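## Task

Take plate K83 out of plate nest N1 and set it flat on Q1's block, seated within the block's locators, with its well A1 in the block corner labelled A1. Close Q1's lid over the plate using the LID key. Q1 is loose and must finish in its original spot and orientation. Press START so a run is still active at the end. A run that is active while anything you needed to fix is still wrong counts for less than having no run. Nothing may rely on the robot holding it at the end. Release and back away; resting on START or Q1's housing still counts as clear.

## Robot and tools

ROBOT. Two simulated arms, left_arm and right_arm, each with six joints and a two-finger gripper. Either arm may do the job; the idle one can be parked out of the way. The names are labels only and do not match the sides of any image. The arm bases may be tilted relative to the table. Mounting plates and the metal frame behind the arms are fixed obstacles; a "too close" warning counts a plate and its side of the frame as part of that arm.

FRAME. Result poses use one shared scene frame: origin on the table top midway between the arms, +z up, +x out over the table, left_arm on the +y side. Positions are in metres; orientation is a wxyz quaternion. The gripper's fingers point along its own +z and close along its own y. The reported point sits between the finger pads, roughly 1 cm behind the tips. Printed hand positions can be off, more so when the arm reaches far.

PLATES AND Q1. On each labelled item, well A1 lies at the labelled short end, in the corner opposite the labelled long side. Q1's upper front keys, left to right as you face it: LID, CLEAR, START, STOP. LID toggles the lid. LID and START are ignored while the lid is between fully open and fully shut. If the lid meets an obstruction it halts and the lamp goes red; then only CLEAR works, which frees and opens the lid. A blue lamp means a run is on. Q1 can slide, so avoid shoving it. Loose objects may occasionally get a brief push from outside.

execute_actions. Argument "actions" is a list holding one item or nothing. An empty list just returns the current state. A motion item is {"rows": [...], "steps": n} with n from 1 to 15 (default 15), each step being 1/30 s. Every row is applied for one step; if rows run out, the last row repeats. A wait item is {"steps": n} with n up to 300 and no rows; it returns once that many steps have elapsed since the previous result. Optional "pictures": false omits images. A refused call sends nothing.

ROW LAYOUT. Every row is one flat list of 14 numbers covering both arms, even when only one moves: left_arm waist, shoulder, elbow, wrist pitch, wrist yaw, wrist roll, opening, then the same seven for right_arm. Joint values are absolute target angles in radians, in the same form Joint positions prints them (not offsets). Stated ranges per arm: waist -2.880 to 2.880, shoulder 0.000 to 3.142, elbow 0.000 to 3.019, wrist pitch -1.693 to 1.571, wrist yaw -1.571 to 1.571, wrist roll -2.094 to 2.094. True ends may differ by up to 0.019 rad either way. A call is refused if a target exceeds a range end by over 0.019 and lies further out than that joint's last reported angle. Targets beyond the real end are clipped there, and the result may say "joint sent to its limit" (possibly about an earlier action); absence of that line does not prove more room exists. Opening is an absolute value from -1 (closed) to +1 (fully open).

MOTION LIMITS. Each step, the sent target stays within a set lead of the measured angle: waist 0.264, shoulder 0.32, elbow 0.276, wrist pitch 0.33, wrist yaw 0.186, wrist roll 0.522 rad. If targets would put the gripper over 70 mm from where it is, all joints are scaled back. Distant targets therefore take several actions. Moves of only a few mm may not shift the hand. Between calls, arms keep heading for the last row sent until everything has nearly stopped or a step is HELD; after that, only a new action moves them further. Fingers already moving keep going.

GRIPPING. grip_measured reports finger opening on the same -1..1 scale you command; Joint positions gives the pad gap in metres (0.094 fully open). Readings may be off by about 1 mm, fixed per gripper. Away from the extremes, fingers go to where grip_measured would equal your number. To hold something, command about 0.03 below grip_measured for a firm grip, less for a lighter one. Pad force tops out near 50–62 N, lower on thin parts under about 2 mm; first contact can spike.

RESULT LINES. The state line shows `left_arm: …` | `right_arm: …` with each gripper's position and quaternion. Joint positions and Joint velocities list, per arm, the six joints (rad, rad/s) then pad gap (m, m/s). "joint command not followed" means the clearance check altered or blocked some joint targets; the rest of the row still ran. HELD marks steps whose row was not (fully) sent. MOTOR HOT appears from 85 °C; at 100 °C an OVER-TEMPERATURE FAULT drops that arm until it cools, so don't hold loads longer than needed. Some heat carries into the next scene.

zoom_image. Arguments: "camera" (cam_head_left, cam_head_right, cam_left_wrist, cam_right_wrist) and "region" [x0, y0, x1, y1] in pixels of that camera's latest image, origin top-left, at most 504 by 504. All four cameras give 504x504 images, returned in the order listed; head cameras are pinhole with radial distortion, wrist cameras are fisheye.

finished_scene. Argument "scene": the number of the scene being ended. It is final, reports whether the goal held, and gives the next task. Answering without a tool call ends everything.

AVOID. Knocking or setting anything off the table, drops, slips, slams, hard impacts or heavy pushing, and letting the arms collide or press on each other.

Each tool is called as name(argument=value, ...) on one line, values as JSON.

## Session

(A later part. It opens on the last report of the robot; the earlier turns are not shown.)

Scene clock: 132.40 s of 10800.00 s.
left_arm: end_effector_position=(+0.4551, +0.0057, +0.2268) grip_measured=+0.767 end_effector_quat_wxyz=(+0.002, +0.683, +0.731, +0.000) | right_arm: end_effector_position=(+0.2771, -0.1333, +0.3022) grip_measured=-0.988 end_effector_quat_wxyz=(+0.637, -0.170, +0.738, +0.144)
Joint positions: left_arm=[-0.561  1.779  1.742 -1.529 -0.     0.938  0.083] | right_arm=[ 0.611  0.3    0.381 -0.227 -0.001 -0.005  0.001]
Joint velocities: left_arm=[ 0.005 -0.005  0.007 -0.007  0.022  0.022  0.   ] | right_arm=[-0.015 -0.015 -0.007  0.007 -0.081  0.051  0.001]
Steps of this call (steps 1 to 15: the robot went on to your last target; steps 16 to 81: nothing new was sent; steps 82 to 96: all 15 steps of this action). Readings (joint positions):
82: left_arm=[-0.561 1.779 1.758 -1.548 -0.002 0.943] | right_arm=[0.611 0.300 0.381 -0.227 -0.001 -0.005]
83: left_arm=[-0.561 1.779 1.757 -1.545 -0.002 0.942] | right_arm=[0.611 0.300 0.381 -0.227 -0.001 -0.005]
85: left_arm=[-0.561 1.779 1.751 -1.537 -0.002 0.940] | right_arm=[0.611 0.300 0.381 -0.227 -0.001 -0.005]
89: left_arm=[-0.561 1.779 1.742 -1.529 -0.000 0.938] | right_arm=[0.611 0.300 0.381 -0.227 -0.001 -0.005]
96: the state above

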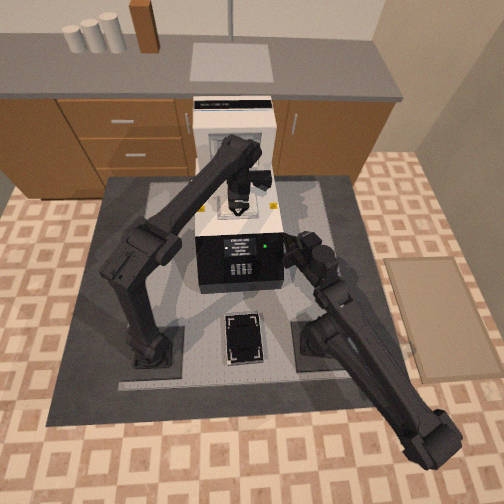

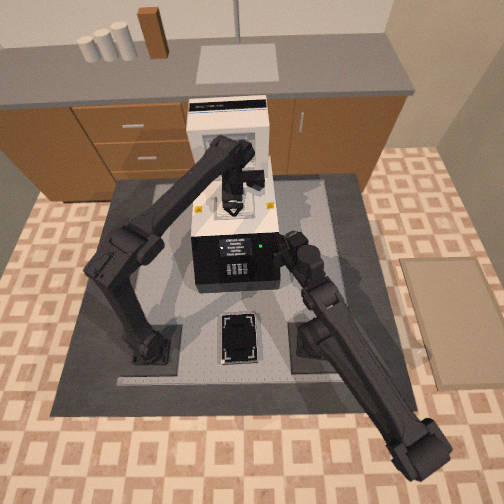

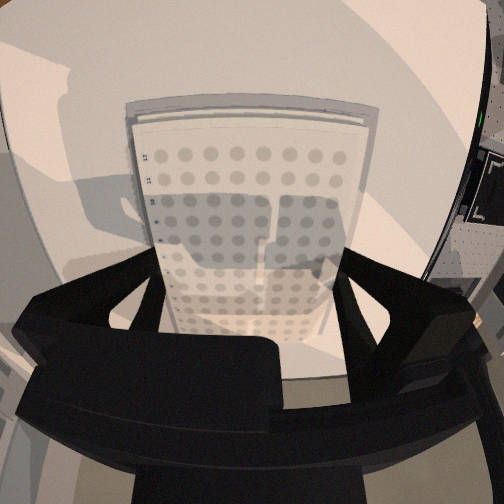

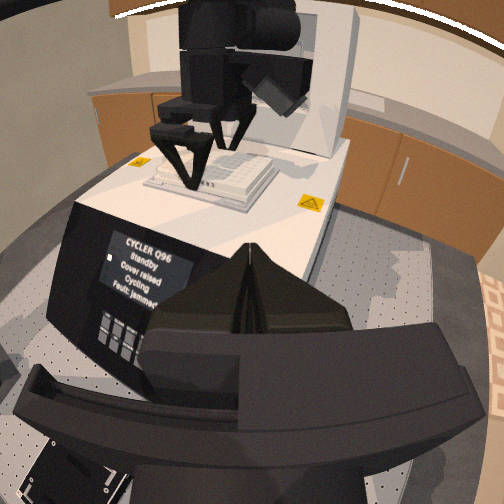

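execute_actions(actions=[{"rows":[[-0.552,1.742,1.76,-1.53,0,0.94,0.745,0.6,0.3,0.42,-0.2,0,0,-1]],"steps":10}], pictures=false)

execute_actions(actions=[{"rows":[[-0.548,1.75,1.76,-1.565,0,0.94,0.745,0.6,0.3,0.42,-0.2,0,0,-1]]}])

zoom_image(camera="cam_left_wrist", region=[100, 70, 400, 250])

Scene clock: 136.00 s of 10800.00 s.
left_arm: end_effector_position=(+0.4543, +0.0062, +0.2319) grip_measured=+0.767 end_effector_quat_wxyz=(+0.007, +0.683, +0.731, +0.001) | right_arm: end_effector_position=(+0.2771, -0.1333, +0.3022) grip_measured=-0.988 end_effector_quat_wxyz=(+0.637, -0.170, +0.738, +0.144)
Joint positions: left_arm=[-0.561  1.77   1.742 -1.529 -0.     0.938  0.083] | right_arm=[ 0.611  0.3    0.381 -0.227 -0.001 -0.005  0.001]
Joint velocities: left_arm=[-0.005 -0.015 -0.007  0.007 -0.007  0.037  0.   ] | right_arm=[-0.005 -0.005 -0.012 -0.007  0.066 -0.007  0.   ]
Steps of this call (steps 1 to 15: the robot went on to your last target; steps 16 to 90: nothing new was sent; then 0.27 s passed at rest; steps 91 to 100: all 10 steps of this action). Readings (joint positions):
91: left_arm=[-0.561 1.779 1.742 -1.529 -0.000 0.938] | right_arm=[0.611 0.300 0.381 -0.227 -0.001 -0.005]
92: left_arm=[-0.561 1.778 1.742 -1.529 -0.000 0.938] | right_arm=[0.611 0.300 0.381 -0.227 -0.001 -0.005]
94: left_arm=[-0.561 1.775 1.742 -1.529 -0.000 0.938] | right_arm=[0.611 0.300 0.381 -0.227 -0.001 -0.005]
98: left_arm=[-0.561 1.770 1.742 -1.529 -0.000 0.938] | right_arm=[0.611 0.300 0.381 -0.227 -0.001 -0.005]
100: the state above

Scene clock: 136.50 s of 10800.00 s.
left_arm: end_effector_position=(+0.4508, +0.0096, +0.2319) grip_measured=+0.767 end_effector_quat_wxyz=(-0.003, +0.682, +0.731, -0.000) | right_arm: end_effector_position=(+0.2771, -0.1333, +0.3022) grip_measured=-0.988 end_effector_quat_wxyz=(+0.637, -0.170, +0.738, +0.144)
Joint positions: left_arm=[-0.559  1.77   1.742 -1.549 -0.     0.938  0.083] | right_arm=[ 0.611  0.3    0.381 -0.227 -0.001 -0.005  0.001]
Joint velocities: left_arm=[-0.005  0.005  0.012  0.007 -0.037  0.007 -0.   ] | right_arm=[ 0.005 -0.005 -0.002 -0.012 -0.007  0.037 -0.001]
Steps of this call (steps 1 to 15: all 15 steps of this action). Readings (joint positions):
1: left_arm=[-0.560 1.770 1.742 -1.533 -0.000 0.938] | right_arm=[0.611 0.300 0.381 -0.227 -0.001 -0.005]
2: left_arm=[-0.560 1.770 1.742 -1.539 -0.000 0.938] | right_arm=[0.611 0.300 0.381 -0.227 -0.001 -0.005]
4: left_arm=[-0.560 1.770 1.742 -1.546 -0.000 0.938] | right_arm=[0.611 0.300 0.381 -0.227 -0.001 -0.005]
8: left_arm=[-0.559 1.770 1.742 -1.549 -0.000 0.938] | right_arm=[0.611 0.300 0.381 -0.227 -0.001 -0.005]
15: the state above

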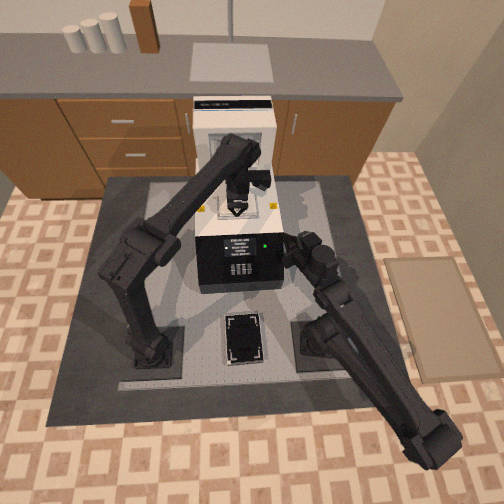

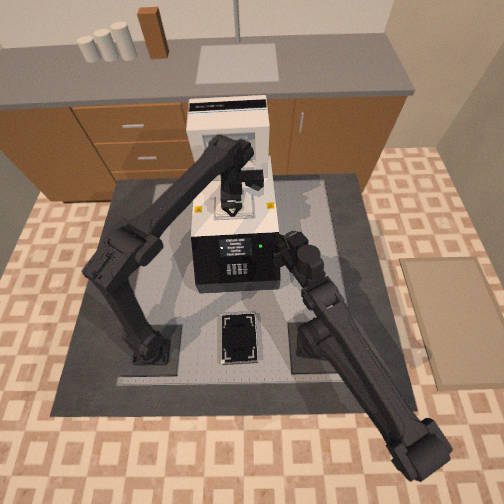

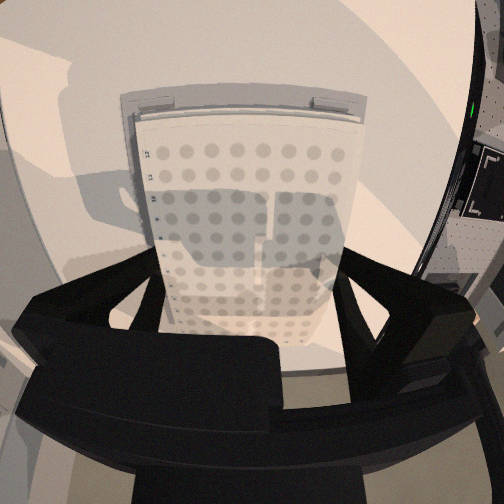

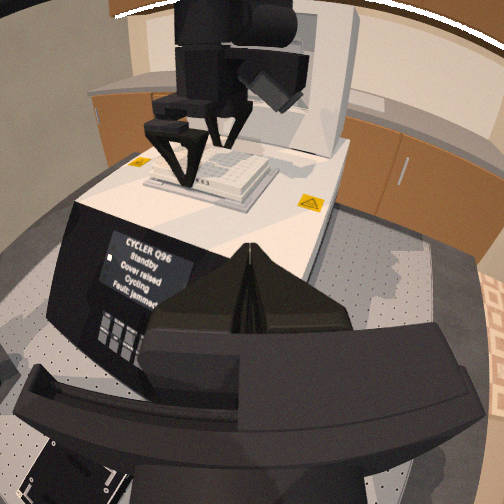

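Region (100, 70, 400, 250) of cam_left_wrist's 504x504 image, scaled by 1.680, with more detail than that image has; it fills the top 302 rows of this view, and the rest is white.

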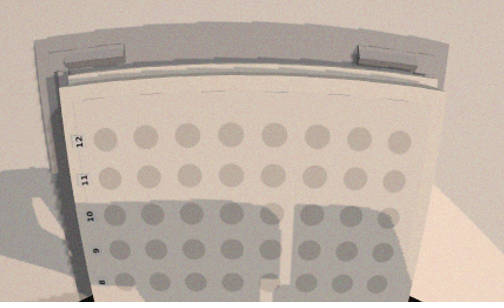

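execute_actions(actions=[{"rows":[[-0.545,1.75,1.76,-1.521,0,0.94,0.745,0.6,0.3,0.42,-0.2,0,0,-1]],"steps":12}], pictures=false)

execute_actions(actions=[{"rows":[[-0.545,1.75,1.74,-1.521,0,0.94,0.745,0.6,0.3,0.42,-0.2,0,0,-1],[-0.545,1.75,1.736,-1.517,0,0.94,0.745,0.6,0.3,0.42,-0.2,0,0,-1],[-0.545,1.75,1.733,-1.513,0,0.94,0.745,0.6,0.3,0.42,-0.2,0,0,-1],[-0.545,1.75,1.73,-1.509,0,0.94,0.745,0.6,0.3,0.42,-0.2,0,0,-1]]}])

zoom_image(camera="cam_left_wrist", region=[100, 70, 400, 250])

zoom_image(camera="cam_right_wrist", region=[120, 90, 320, 230])

Scene clock: 140.90 s of 10800.00 s.
left_arm: end_effector_position=(+0.4535, +0.0099, +0.2319) grip_measured=+0.767 end_effector_quat_wxyz=(+0.002, +0.681, +0.732, +0.000) | right_arm: end_effector_position=(+0.2771, -0.1333, +0.3022) grip_measured=-0.988 end_effector_quat_wxyz=(+0.637, -0.170, +0.738, +0.144)
Joint positions: left_arm=[-0.556  1.77   1.742 -1.54  -0.     0.938  0.083] | right_arm=[ 0.611  0.3    0.381 -0.227 -0.001 -0.005  0.001]
Joint velocities: left_arm=[ 0.005  0.005  0.002 -0.002 -0.066  0.037 -0.001] | right_arm=[-0.015  0.005  0.002  0.012  0.022 -0.007 -0.   ]
Steps of this call (steps 1 to 15: the robot went on to your last target; steps 16 to 90: nothing new was sent; then 1.00 s passed at rest; steps 91 to 102: all 12 steps of this action). Readings (joint positions):
91: left_arm=[-0.559 1.770 1.742 -1.547 -0.000 0.938] | right_arm=[0.611 0.300 0.381 -0.227 -0.001 -0.005]
92: left_arm=[-0.558 1.770 1.742 -1.544 -0.000 0.938] | right_arm=[0.611 0.300 0.381 -0.227 -0.001 -0.005]
94: left_arm=[-0.558 1.770 1.742 -1.541 -0.000 0.938] | right_arm=[0.611 0.300 0.381 -0.227 -0.001 -0.005]
98: left_arm=[-0.556 1.770 1.742 -1.540 -0.000 0.938] | right_arm=[0.611 0.300 0.381 -0.227 -0.001 -0.005]
102: the state above

Scene clock: 141.40 s of 10800.00 s.
left_arm: end_effector_position=(+0.4533, +0.0100, +0.2270) grip_measured=+0.767 end_effector_quat_wxyz=(+0.001, +0.681, +0.732, +0.000) | right_arm: end_effector_position=(+0.2771, -0.1333, +0.3022) grip_measured=-0.988 end_effector_quat_wxyz=(+0.637, -0.170, +0.738, +0.144)
Joint positions: left_arm=[-0.556  1.77   1.729 -1.528 -0.     0.938  0.083] | right_arm=[ 0.611  0.3    0.381 -0.227 -0.001 -0.005  0.001]
Joint velocities: left_arm=[-0.005  0.005 -0.012 -0.002 -0.081  0.051 -0.   ] | right_arm=[ 0.005 -0.015 -0.002  0.007 -0.095 -0.037 -0.001]
Steps of this call (steps 1 to 15: all 15 steps of this action). Readings (joint positions):
1: left_arm=[-0.556 1.770 1.742 -1.540 -0.000 0.938] | right_arm=[0.611 0.300 0.381 -0.227 -0.001 -0.005]
2: left_arm=[-0.556 1.770 1.741 -1.539 -0.000 0.938] | right_arm=[0.611 0.300 0.381 -0.227 -0.001 -0.005]
4: left_arm=[-0.556 1.770 1.737 -1.533 -0.000 0.938] | right_arm=[0.611 0.300 0.381 -0.227 -0.001 -0.005]
8: left_arm=[-0.556 1.770 1.729 -1.528 -0.000 0.938] | right_arm=[0.611 0.300 0.381 -0.227 -0.001 -0.005]
15: the state above

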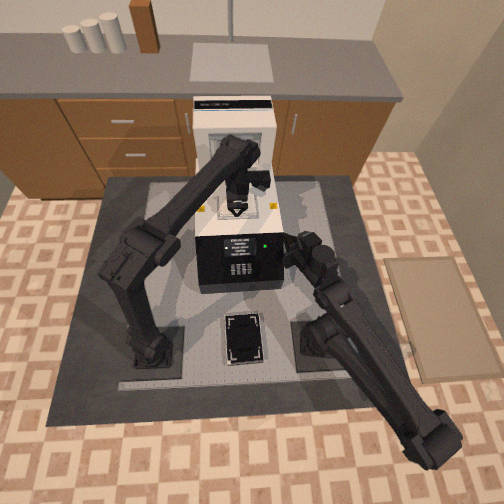

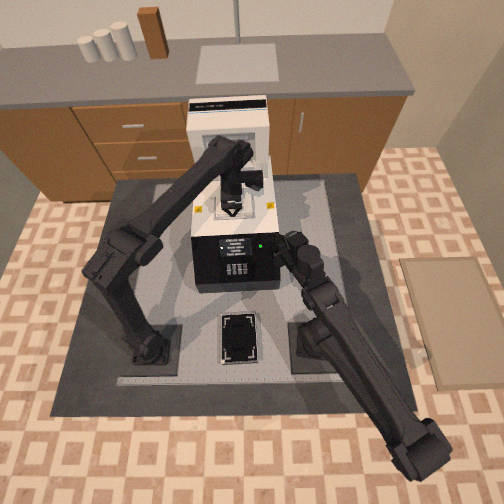

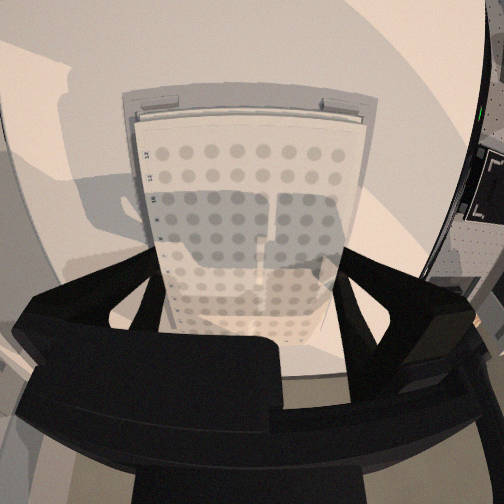

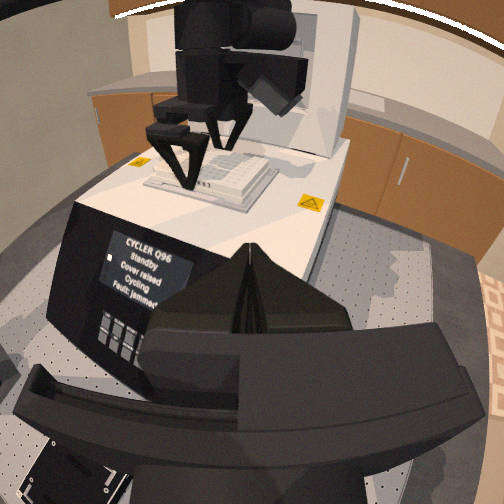

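Region (100, 70, 400, 250) of cam_left_wrist's 504x504 image, scaled by 1.680, with more detail than that image has; it fills the top 302 rows of this view, and the rest is white.

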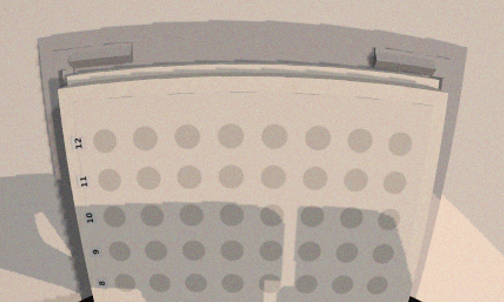

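Region (120, 90, 320, 230) of cam_right_wrist's 504x504 image, scaled by 2.520, with more detail than that image has; it fills the top 353 rows of this view, and the rest is white.

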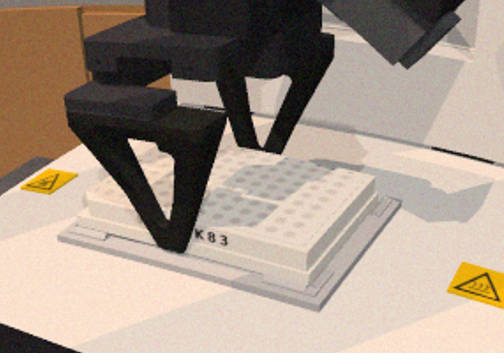

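execute_actions(actions=[{"rows":[[-0.545,1.75,1.73,-1.509,0,0.96,0.745,0.6,0.3,0.42,-0.2,0,0,-1],[-0.545,1.75,1.73,-1.509,0,0.96,0.745,0.6,0.3,0.42,-0.2,0,0,-1],[-0.545,1.75,1.73,-1.509,0,0.96,0.745,0.6,0.3,0.42,-0.2,0,0,-1],[-0.545,1.75,1.73,-1.509,0,0.96,0.745,0.6,0.3,0.42,-0.2,0,0,-1],[-0.545,1.75,1.73,-1.509,0,0.96,0.745,0.6,0.3,0.42,-0.2,0,0,-1],[-0.545,1.75,1.724,-1.503,0,0.96,0.745,0.6,0.3,0.42,-0.2,0,0,-1],[-0.545,1.75,1.718,-1.497,0,0.96,0.745,0.6,0.3,0.42,-0.2,0,0,-1]]}], pictures=false)

execute_actions(actions=[{"rows":[[-0.545,1.75,1.718,-1.497,0,0.96,1,0.6,0.3,0.42,-0.2,0,0,-1]],"steps":10}], pictures=false)

execute_actions(actions=[{"rows":[[-0.545,1.75,1.77,-1.53,0,0.96,1,0.6,0.3,0.42,-0.2,0,0,-1],[-0.545,1.75,1.79,-1.55,0,0.96,1,0.6,0.3,0.42,-0.2,0,0,-1],[-0.545,1.75,1.81,-1.57,0,0.96,1,0.6,0.3,0.42,-0.2,0,0,-1],[-0.545,1.75,1.83,-1.59,0,0.96,1,0.6,0.3,0.42,-0.2,0,0,-1],[-0.545,1.75,1.85,-1.61,0,0.96,1,0.6,0.3,0.42,-0.2,0,0,-1],[-0.545,1.75,1.87,-1.63,0,0.96,1,0.6,0.3,0.42,-0.2,0,0,-1],[-0.545,1.75,1.89,-1.66,0,0.96,1,0.6,0.3,0.42,-0.2,0,0,-1]]}])

zoom_image(camera="cam_left_wrist", region=[120, 70, 380, 330])

zoom_image(camera="cam_right_wrist", region=[120, 110, 300, 230])

Scene clock: 146.50 s of 10800.00 s.
left_arm: end_effector_position=(+0.4544, +0.0096, +0.2255) grip_measured=+0.767 end_effector_quat_wxyz=(+0.005, +0.685, +0.729, +0.001) | right_arm: end_effector_position=(+0.2771, -0.1333, +0.3022) grip_measured=-0.988 end_effector_quat_wxyz=(+0.637, -0.170, +0.738, +0.144)
Joint positions: left_arm=[-0.555  1.769  1.724 -1.516 -0.     0.949  0.083] | right_arm=[ 0.611  0.3    0.381 -0.227 -0.001 -0.005  0.001]
Joint velocities: left_arm=[-0.005 -0.015  0.007  0.022 -0.007 -0.051 -0.   ] | right_arm=[-0.005  0.005 -0.027 -0.032  0.022 -0.066  0.   ]
Steps of this call (steps 1 to 15: the robot went on to your last target; steps 16 to 90: nothing new was sent; then 1.60 s passed at rest; steps 91 to 105: all 15 steps of this action). Readings (joint positions):
91: left_arm=[-0.556 1.770 1.729 -1.528 -0.000 0.940] | right_arm=[0.611 0.300 0.381 -0.227 -0.001 -0.005]
92: left_arm=[-0.555 1.770 1.729 -1.528 -0.000 0.942] | right_arm=[0.611 0.300 0.381 -0.227 -0.001 -0.005]
94: left_arm=[-0.555 1.770 1.729 -1.528 -0.000 0.944] | right_arm=[0.611 0.300 0.381 -0.227 -0.001 -0.005]
98: left_arm=[-0.555 1.769 1.725 -1.520 -0.000 0.947] | right_arm=[0.611 0.300 0.381 -0.227 -0.001 -0.005]
105: the state above

Scene clock: 146.83 s of 10800.00 s.
left_arm: end_effector_position=(+0.4548, +0.0096, +0.2257) grip_measured=+1.000 end_effector_quat_wxyz=(+0.006, +0.685, +0.728, +0.001) | right_arm: end_effector_position=(+0.2771, -0.1333, +0.3022) grip_measured=-0.988 end_effector_quat_wxyz=(+0.637, -0.170, +0.738, +0.144)
Joint positions: left_arm=[-0.555  1.768  1.724 -1.515 -0.     0.95   0.094] | right_arm=[ 0.611  0.3    0.381 -0.227 -0.001 -0.005  0.001]
Joint velocities: left_arm=[-0.005 -0.015 -0.002 -0.017  0.007  0.051  0.   ] | right_arm=[-0.015 -0.005  0.012  0.022 -0.066 -0.066 -0.001]
Steps of this call (steps 1 to 10: all 10 steps of this action). Readings (joint positions):
1: left_arm=[-0.555 1.769 1.724 -1.516 -0.000 0.949] | right_arm=[0.611 0.300 0.381 -0.227 -0.001 -0.005]
2: left_arm=[-0.555 1.768 1.724 -1.515 -0.000 0.950] | right_arm=[0.611 0.300 0.381 -0.227 -0.001 -0.005]
4: left_arm=[-0.555 1.768 1.724 -1.515 -0.000 0.950] | right_arm=[0.611 0.300 0.381 -0.227 -0.001 -0.005]
8: left_arm=[-0.555 1.768 1.724 -1.515 -0.000 0.950] | right_arm=[0.611 0.300 0.381 -0.227 -0.001 -0.005]
10: the state above

Scene clock: 147.33 s of 10800.00 s.
left_arm: end_effector_position=(+0.4519, +0.0114, +0.2797) grip_measured=+1.000 end_effector_quat_wxyz=(+0.010, +0.685, +0.728, +0.002) | right_arm: end_effector_position=(+0.2771, -0.1333, +0.3022) grip_measured=-0.988 end_effector_quat_wxyz=(+0.637, -0.170, +0.738, +0.144)
Joint positions: left_arm=[-0.555  1.756  1.848 -1.643 -0.     0.95   0.094] | right_arm=[ 0.611  0.3    0.381 -0.227 -0.001 -0.005  0.001]
Joint velocities: left_arm=[-0.005  0.005 -0.012 -0.012 -0.051  0.037  0.   ] | right_arm=[-0.005 -0.005  0.002 -0.017  0.066  0.095 -0.001]
Steps of this call (steps 1 to 15: all 15 steps of this action). Readings (joint positions):
1: left_arm=[-0.555 1.768 1.724 -1.515 -0.000 0.950] | right_arm=[0.611 0.300 0.381 -0.227 -0.001 -0.005]
2: left_arm=[-0.555 1.768 1.726 -1.519 -0.000 0.950] | right_arm=[0.611 0.300 0.381 -0.227 -0.001 -0.005]
4: left_arm=[-0.555 1.768 1.737 -1.544 -0.000 0.950] | right_arm=[0.611 0.300 0.381 -0.227 -0.001 -0.005]
8: left_arm=[-0.555 1.768 1.807 -1.619 -0.000 0.950] | right_arm=[0.611 0.300 0.381 -0.227 -0.001 -0.005]
15: the state above

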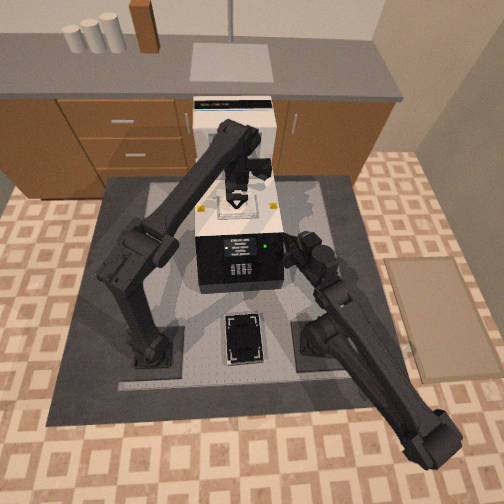

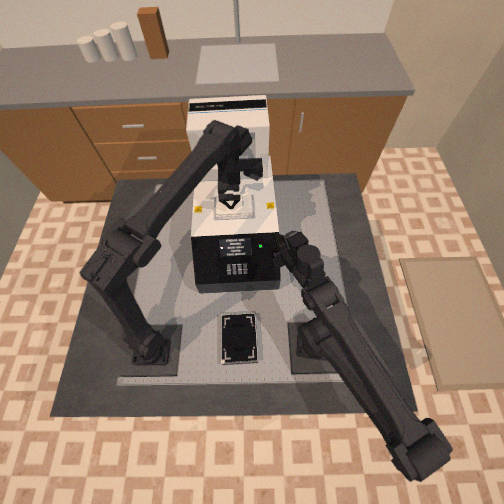

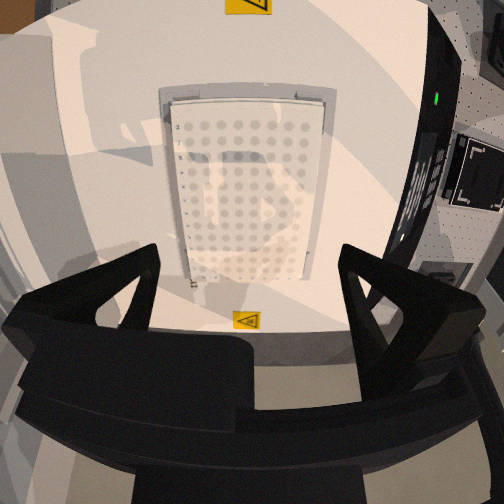

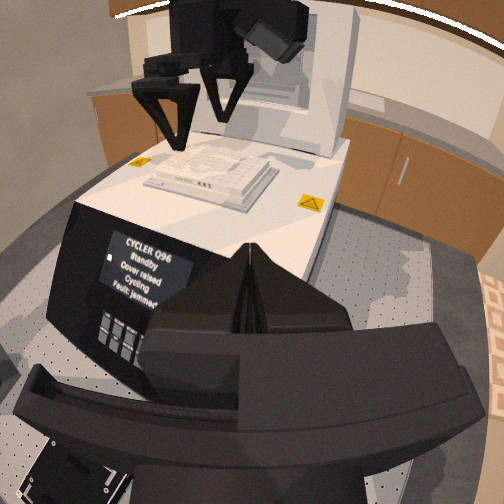

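Region (120, 70, 380, 330) of cam_left_wrist's 504x504 image, scaled by 1.938, with more detail than that image has.

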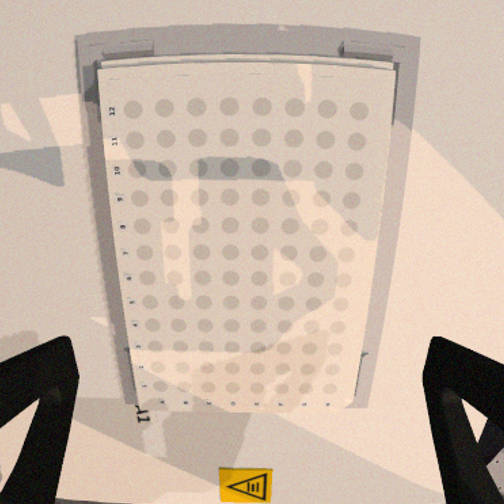

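Region (120, 110, 300, 230) of cam_right_wrist's 504x504 image, scaled by 2.800, with more detail than that image has.

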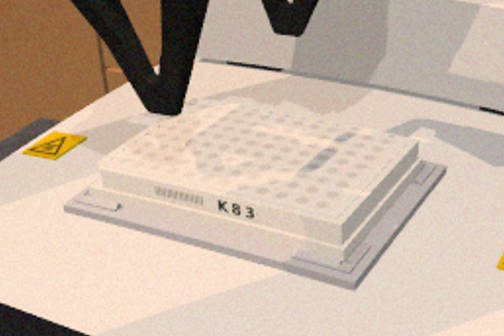

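execute_actions(actions=[{"rows":[[-0.75,1.2,1.4,-1.5,0,0.4,-1,0.3,0.3,0.42,-0.2,0,0,-1]]}], pictures=false)

execute_actions(actions=[{"rows":[[-0.83,0.8,0.95,-1.1,0,0,-1,0.3,0.3,0.42,-0.2,0,0,-1]]}], pictures=false)

execute_actions(actions=[{"rows":[[-0.83,0.868,0.71,-0.852,0,0,-1,0.3,0.3,0.42,-0.2,0,0,-1]]}], pictures=false)

execute_actions(actions=[{"rows":[[-0.815,0.99,0.705,-0.68,0,0,-1,0.3,0.3,0.42,-0.2,0,0,-1]]}], pictures=false)

execute_actions(actions=[{"rows":[[-0.815,1.045,0.705,-0.68,0,0,-1,0.3,0.3,0.42,-0.2,0,0,-1]],"steps":12}])

Scene clock: 151.13 s of 10800.00 s.
left_arm: end_effector_position=(+0.2624, +0.0415, +0.3567) grip_measured=-0.987 end_effector_quat_wxyz=(+0.137, +0.571, +0.809, -0.020) | right_arm: end_effector_position=(+0.3046, -0.2275, +0.3022) grip_measured=-0.988 end_effector_quat_wxyz=(+0.652, -0.048, +0.756, +0.038)
Joint positions: left_arm=[-0.757  1.168  1.399 -1.525 -0.001  0.467  0.001] | right_arm=[ 0.288  0.3    0.381 -0.227  0.002 -0.005  0.001]
Joint velocities: left_arm=[-0.015 -0.747  0.007  0.007  0.007 -0.374 -0.   ] | right_arm=[-0.005  0.005 -0.007 -0.012 -0.051 -0.022  0.001]
Steps of this call (steps 1 to 15: the robot went on to your last target; steps 16 to 90: nothing new was sent; then 0.30 s passed at rest; steps 91 to 105: all 15 steps of this action). Readings (joint positions):
91: left_arm=[-0.561 1.742 1.824 -1.624 -0.001 0.908] | right_arm=[0.586 0.300 0.381 -0.227 -0.009 -0.005]
92: left_arm=[-0.570 1.714 1.772 -1.599 -0.002 0.860] | right_arm=[0.522 0.300 0.381 -0.227 -0.009 -0.005]
94: left_arm=[-0.605 1.643 1.658 -1.572 -0.002 0.776] | right_arm=[0.368 0.300 0.381 -0.227 -0.001 -0.005]
98: left_arm=[-0.701 1.468 1.467 -1.551 -0.002 0.643] | right_arm=[0.275 0.300 0.381 -0.227 0.003 -0.005]
105: the state above

Scene clock: 151.63 s of 10800.00 s.
left_arm: end_effector_position=(+0.2075, +0.0617, +0.2973) grip_measured=-0.988 end_effector_quat_wxyz=(+0.264, +0.400, +0.871, -0.112) | right_arm: end_effector_position=(+0.3046, -0.2275, +0.3022) grip_measured=-0.988 end_effector_quat_wxyz=(+0.652, -0.048, +0.756, +0.038)
Joint positions: left_arm=[-0.829  0.806  0.943 -1.127 -0.001  0.027  0.001] | right_arm=[ 0.288  0.3    0.381 -0.227  0.002 -0.005  0.001]
Joint velocities: left_arm=[-0.005  0.122 -0.012  0.002 -0.007 -0.168  0.   ] | right_arm=[-0.015 -0.005 -0.002 -0.002  0.037 -0.081  0.   ]
Steps of this call (steps 1 to 15: all 15 steps of this action). Readings (joint positions):
1: left_arm=[-0.763 1.114 1.356 -1.449 -0.002 0.388] | right_arm=[0.288 0.300 0.381 -0.227 0.002 -0.005]
2: left_arm=[-0.776 1.034 1.263 -1.325 -0.002 0.311] | right_arm=[0.288 0.300 0.381 -0.227 0.002 -0.005]
4: left_arm=[-0.809 0.861 1.073 -1.186 -0.001 0.202] | right_arm=[0.288 0.300 0.381 -0.227 0.002 -0.005]
8: left_arm=[-0.829 0.725 0.943 -1.162 -0.001 0.089] | right_arm=[0.288 0.300 0.381 -0.227 0.002 -0.005]
15: the state above

Scene clock: 152.13 s of 10800.00 s.
left_arm: end_effector_position=(+0.2090, +0.0601, +0.1742) grip_measured=-0.988 end_effector_quat_wxyz=(+0.225, +0.397, +0.884, -0.098) | right_arm: end_effector_position=(+0.3046, -0.2275, +0.3022) grip_measured=-0.988 end_effector_quat_wxyz=(+0.652, -0.048, +0.756, +0.038)
Joint positions: left_arm=[-0.829  0.88   0.682 -0.877 -0.001  0.011  0.001] | right_arm=[ 0.288  0.3    0.381 -0.227  0.002 -0.005  0.001]
Joint velocities: left_arm=[-0.005 -0.024 -0.012  0.007 -0.022  0.022 -0.   ] | right_arm=[ 0.005 -0.015 -0.007 -0.007 -0.066  0.066 -0.   ]
Steps of this call (steps 1 to 15: all 15 steps of this action). Readings (joint positions):
1: left_arm=[-0.829 0.809 0.920 -1.086 -0.001 0.025] | right_arm=[0.288 0.300 0.381 -0.227 0.002 -0.005]
2: left_arm=[-0.829 0.807 0.883 -1.021 -0.001 0.023] | right_arm=[0.288 0.300 0.381 -0.227 0.002 -0.005]
4: left_arm=[-0.829 0.820 0.789 -0.931 -0.001 0.019] | right_arm=[0.288 0.300 0.381 -0.227 0.002 -0.005]
8: left_arm=[-0.829 0.881 0.686 -0.897 -0.001 0.014] | right_arm=[0.288 0.300 0.381 -0.227 0.002 -0.005]
15: the state above

Scene clock: 152.63 s of 10800.00 s.
left_arm: end_effector_position=(+0.2378, +0.0303, +0.1567) grip_measured=-0.988 end_effector_quat_wxyz=(+0.248, +0.393, +0.879, -0.107) | right_arm: end_effector_position=(+0.3046, -0.2275, +0.3022) grip_measured=-0.988 end_effector_quat_wxyz=(+0.652, -0.048, +0.756, +0.038)
Joint positions: left_arm=[-0.826  1.001  0.684 -0.706 -0.001  0.01   0.001] | right_arm=[ 0.288  0.3    0.381 -0.227  0.002 -0.005  0.001]
Joint velocities: left_arm=[-0.005 -0.005 -0.002 -0.017  0.037 -0.037  0.   ] | right_arm=[ 0.005 -0.005 -0.012  0.012 -0.022  0.007  0.001]
Steps of this call (steps 1 to 15: all 15 steps of this action). Readings (joint positions):
1: left_arm=[-0.829 0.887 0.682 -0.846 -0.001 0.011] | right_arm=[0.288 0.300 0.381 -0.227 0.002 -0.005]
2: left_arm=[-0.829 0.905 0.682 -0.796 -0.001 0.011] | right_arm=[0.288 0.300 0.381 -0.227 0.002 -0.005]
4: left_arm=[-0.827 0.952 0.684 -0.726 -0.001 0.011] | right_arm=[0.288 0.300 0.381 -0.227 0.002 -0.005]
8: left_arm=[-0.826 1.002 0.684 -0.709 -0.001 0.010] | right_arm=[0.288 0.300 0.381 -0.227 0.002 -0.005]
15: the state above

Scene clock: 153.03 s of 10800.00 s.
left_arm: end_effector_position=(+0.2385, +0.0293, +0.1436) grip_measured=-0.988 end_effector_quat_wxyz=(+0.231, +0.395, +0.883, -0.101) | right_arm: end_effector_position=(+0.3046, -0.2275, +0.3022) grip_measured=-0.988 end_effector_quat_wxyz=(+0.652, -0.048, +0.756, +0.038)
Joint positions: left_arm=[-0.826  1.04   0.684 -0.704 -0.     0.01   0.001] | right_arm=[ 0.288  0.3    0.381 -0.227  0.002 -0.005  0.001]
Joint velocities: left_arm=[-0.015 -0.005 -0.002  0.012 -0.007 -0.037  0.001] | right_arm=[-0.005 -0.005 -0.027  0.012  0.037 -0.007  0.001]
Steps of this call (steps 1 to 12: all 12 steps of this action). Readings (joint positions):
1: left_arm=[-0.826 1.004 0.684 -0.706 -0.001 0.010] | right_arm=[0.288 0.300 0.381 -0.227 0.002 -0.005]
2: left_arm=[-0.826 1.009 0.684 -0.705 -0.001 0.010] | right_arm=[0.288 0.300 0.381 -0.227 0.002 -0.005]
4: left_arm=[-0.826 1.024 0.684 -0.704 -0.001 0.010] | right_arm=[0.288 0.300 0.381 -0.227 0.002 -0.005]
8: left_arm=[-0.826 1.040 0.684 -0.704 -0.000 0.010] | right_arm=[0.288 0.300 0.381 -0.227 0.002 -0.005]
12: the state above

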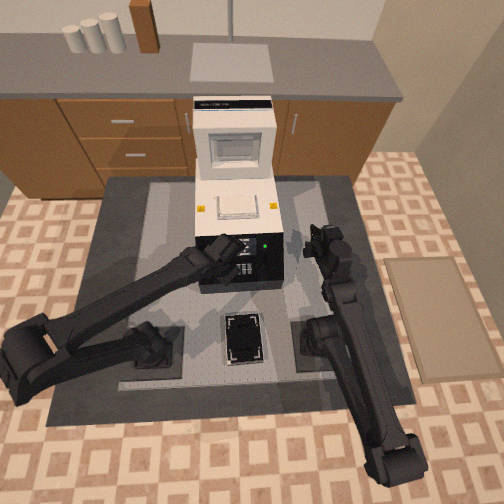

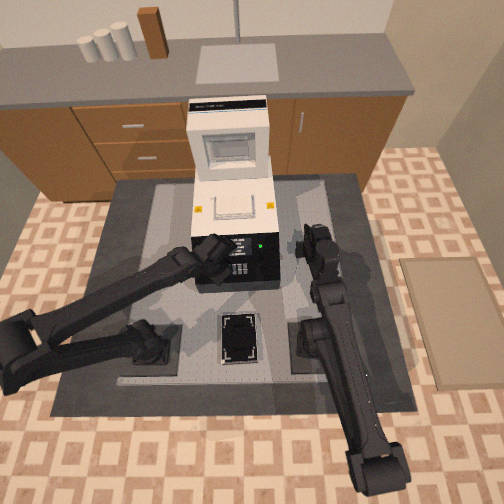

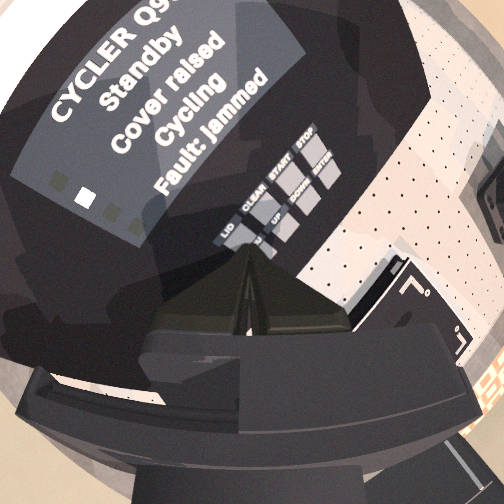

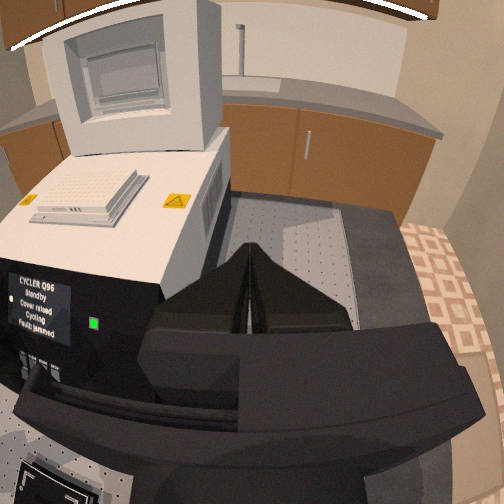

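Elbow undershot; raise it, then press.

execute_actions(actions=[{"rows":[[-0.808,1.04,0.735,-0.70,0,0,-1,0.3,0.3,0.42,-0.2,0,0,-1]],"steps":12}], pictures=false)

execute_actions(actions=[{"rows":[[-0.808,1.065,0.72,-0.70,0,0,-1,0.3,0.3,0.42,-0.2,0,0,-1],[-0.808,1.065,0.72,-0.70,0,0,-1,0.3,0.3,0.42,-0.2,0,0,-1],[-0.808,1.09,0.72,-0.70,0,0,-1,0.3,0.3,0.42,-0.2,0,0,-1]],"steps":12}])

Scene clock: 155.57 s of 10800.00 s.
left_arm: end_effector_position=(+0.2386, +0.0293, +0.1436) grip_measured=-0.988 end_effector_quat_wxyz=(+0.231, +0.395, +0.883, -0.101) | right_arm: end_effector_position=(+0.3046, -0.2275, +0.3022) grip_measured=-0.988 end_effector_quat_wxyz=(+0.652, -0.048, +0.756, +0.038)
Joint positions: left_arm=[-0.825  1.04   0.684 -0.704  0.002  0.01   0.001] | right_arm=[ 0.288  0.3    0.381 -0.227  0.002 -0.005  0.001]
Joint velocities: left_arm=[ 0.005  0.005 -0.002 -0.017  0.007 -0.022 -0.   ] | right_arm=[-0.005 -0.015  0.002  0.007 -0.022 -0.007  0.001]
Steps of this call (steps 1 to 15: the robot went on to your last target; steps 16 to 64: nothing new was sent; steps 65 to 76: all 12 steps of this action). Readings (joint positions):
65: left_arm=[-0.825 1.040 0.684 -0.704 -0.000 0.010] | right_arm=[0.288 0.300 0.381 -0.227 0.002 -0.005]
66: left_arm=[-0.825 1.040 0.684 -0.704 0.001 0.010] | right_arm=[0.288 0.300 0.381 -0.227 0.002 -0.005]
68: left_arm=[-0.825 1.040 0.684 -0.704 0.002 0.010] | right_arm=[0.288 0.300 0.381 -0.227 0.002 -0.005]
72: left_arm=[-0.825 1.040 0.684 -0.704 0.002 0.010] | right_arm=[0.288 0.300 0.381 -0.227 0.002 -0.005]
76: the state above

Scene clock: 155.97 s of 10800.00 s.
left_arm: end_effector_position=(+0.2386, +0.0281, +0.1421) grip_measured=-0.988 end_effector_quat_wxyz=(+0.228, +0.395, +0.884, -0.103) | right_arm: end_effector_position=(+0.3046, -0.2275, +0.3022) grip_measured=-0.988 end_effector_quat_wxyz=(+0.652, -0.048, +0.756, +0.038)
Joint positions: left_arm=[-0.824  1.048  0.686 -0.704  0.008  0.009  0.001] | right_arm=[ 0.288  0.3    0.381 -0.227  0.002 -0.005  0.001]
Joint velocities: left_arm=[ 0.005  0.005 -0.002  0.002 -0.007 -0.051 -0.   ] | right_arm=[-0.005  0.005 -0.007 -0.027 -0.022 -0.007  0.001]
Steps of this call (steps 1 to 12: all 12 steps of this action). Readings (joint positions):
1: left_arm=[-0.825 1.041 0.684 -0.704 0.002 0.010] | right_arm=[0.288 0.300 0.381 -0.227 0.002 -0.005]
2: left_arm=[-0.824 1.042 0.684 -0.704 0.002 0.010] | right_arm=[0.288 0.300 0.381 -0.227 0.002 -0.005]
4: left_arm=[-0.824 1.046 0.685 -0.704 0.005 0.010] | right_arm=[0.288 0.300 0.381 -0.227 0.002 -0.005]
8: left_arm=[-0.824 1.048 0.686 -0.704 0.008 0.009] | right_arm=[0.288 0.300 0.381 -0.227 0.002 -0.005]
12: the state above

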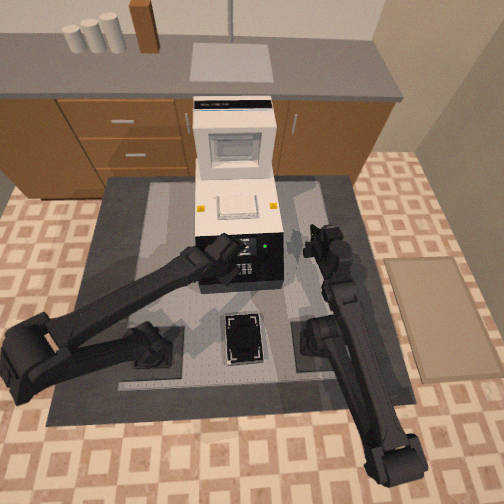

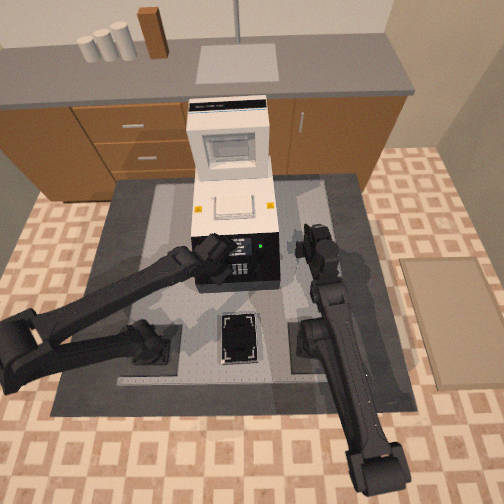

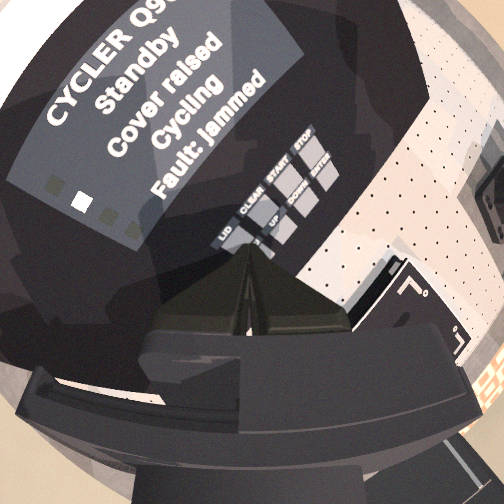

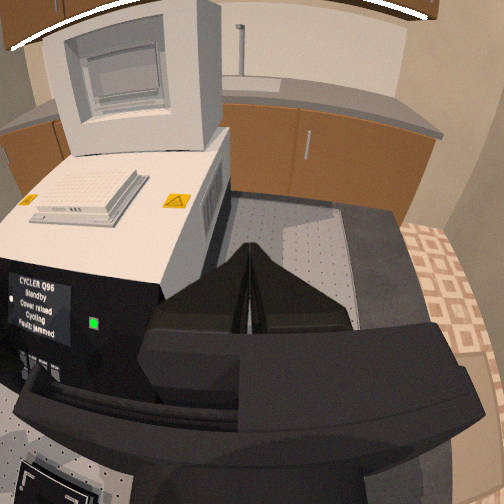

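execute_actions(actions=[{"rows":[[-0.812,1.0,0.72,-0.70,0,0,-1,0.3,0.3,0.42,-0.2,0,0,-1],[-0.812,1.0,0.72,-0.70,0,0,-1,0.3,0.3,0.42,-0.2,0,0,-1],[-0.812,1.0,0.72,-0.70,0,0,-1,0.3,0.3,0.42,-0.2,0,0,-1],[-0.812,1.0,0.72,-0.70,0,0,-1,0.3,0.3,0.42,-0.2,0,0,-1],[-0.812,1.0,0.755,-0.70,0,0,-1,0.3,0.3,0.42,-0.2,0,0,-1]]}], pictures=false)

execute_actions(actions=[{"rows":[[-0.812,1.045,0.73,-0.70,0,0,-1,0.3,0.3,0.42,-0.2,0,0,-1]],"steps":12}])

Scene clock: 158.63 s of 10800.00 s.
left_arm: end_effector_position=(+0.2422, +0.0261, +0.1625) grip_measured=-0.988 end_effector_quat_wxyz=(+0.252, +0.391, +0.878, -0.111) | right_arm: end_effector_position=(+0.3046, -0.2275, +0.3022) grip_measured=-0.988 end_effector_quat_wxyz=(+0.652, -0.048, +0.756, +0.038)
Joint positions: left_arm=[-0.823  1.009  0.7   -0.704  0.003  0.009  0.001] | right_arm=[ 0.288  0.3    0.381 -0.227  0.002 -0.005  0.001]
Joint velocities: left_arm=[-0.005  0.005  0.007  0.017  0.022  0.066  0.   ] | right_arm=[ 0.005  0.005 -0.007  0.002 -0.037  0.007  0.001]
Steps of this call (steps 1 to 15: the robot went on to your last target; steps 16 to 65: nothing new was sent; steps 66 to 80: all 15 steps of this action). Readings (joint positions):
66: left_arm=[-0.824 1.043 0.686 -0.704 0.008 0.009] | right_arm=[0.288 0.300 0.381 -0.227 0.002 -0.005]
67: left_arm=[-0.824 1.037 0.686 -0.704 0.006 0.009] | right_arm=[0.288 0.300 0.381 -0.227 0.002 -0.005]
69: left_arm=[-0.823 1.022 0.686 -0.704 0.003 0.009] | right_arm=[0.288 0.300 0.381 -0.227 0.002 -0.005]
73: left_arm=[-0.823 1.009 0.694 -0.704 0.003 0.009] | right_arm=[0.288 0.300 0.381 -0.227 0.002 -0.005]
80: the state above

Scene clock: 159.03 s of 10800.00 s.
left_arm: end_effector_position=(+0.2427, +0.0255, +0.1519) grip_measured=-0.988 end_effector_quat_wxyz=(+0.239, +0.393, +0.882, -0.105) | right_arm: end_effector_position=(+0.3046, -0.2275, +0.3022) grip_measured=-0.988 end_effector_quat_wxyz=(+0.652, -0.048, +0.756, +0.038)
Joint positions: left_arm=[-0.823  1.039  0.7   -0.704  0.003  0.009  0.001] | right_arm=[ 0.288  0.3    0.381 -0.227  0.002 -0.005  0.001]
Joint velocities: left_arm=[ 0.005 -0.005  0.017 -0.017 -0.081  0.007  0.001] | right_arm=[-0.015  0.005 -0.012  0.007  0.022 -0.066  0.   ]
Steps of this call (steps 1 to 12: all 12 steps of this action). Readings (joint positions):
1: left_arm=[-0.823 1.011 0.700 -0.704 0.003 0.009] | right_arm=[0.288 0.300 0.381 -0.227 0.002 -0.005]
2: left_arm=[-0.823 1.015 0.700 -0.704 0.003 0.009] | right_arm=[0.288 0.300 0.381 -0.227 0.002 -0.005]
4: left_arm=[-0.823 1.027 0.700 -0.704 0.003 0.009] | right_arm=[0.288 0.300 0.381 -0.227 0.002 -0.005]
8: left_arm=[-0.823 1.039 0.700 -0.704 0.003 0.009] | right_arm=[0.288 0.300 0.381 -0.227 0.002 -0.005]
12: the state above

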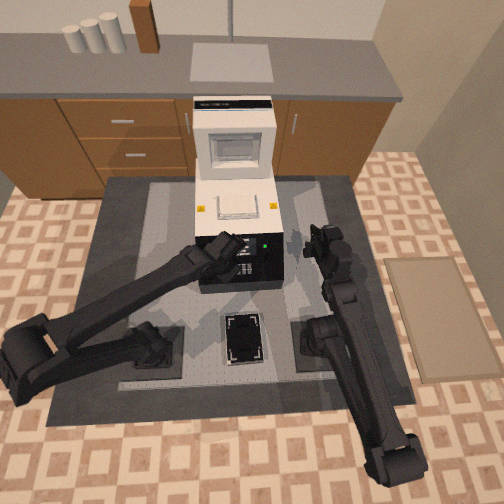

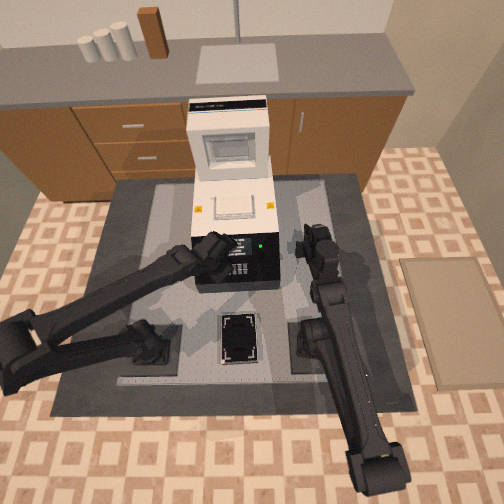

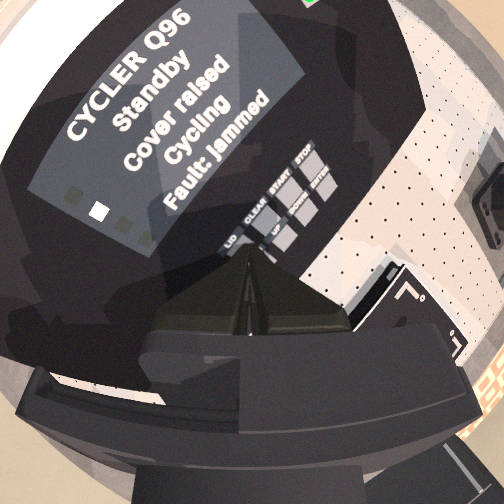

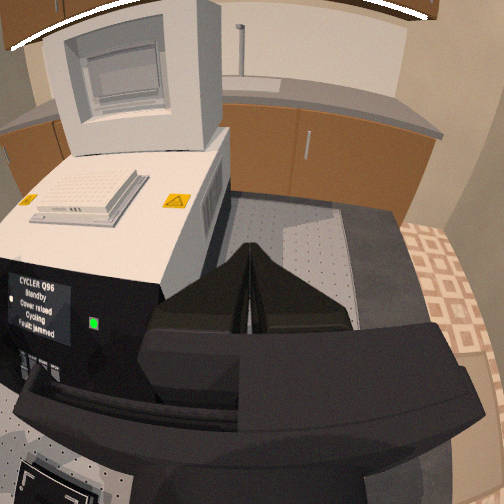

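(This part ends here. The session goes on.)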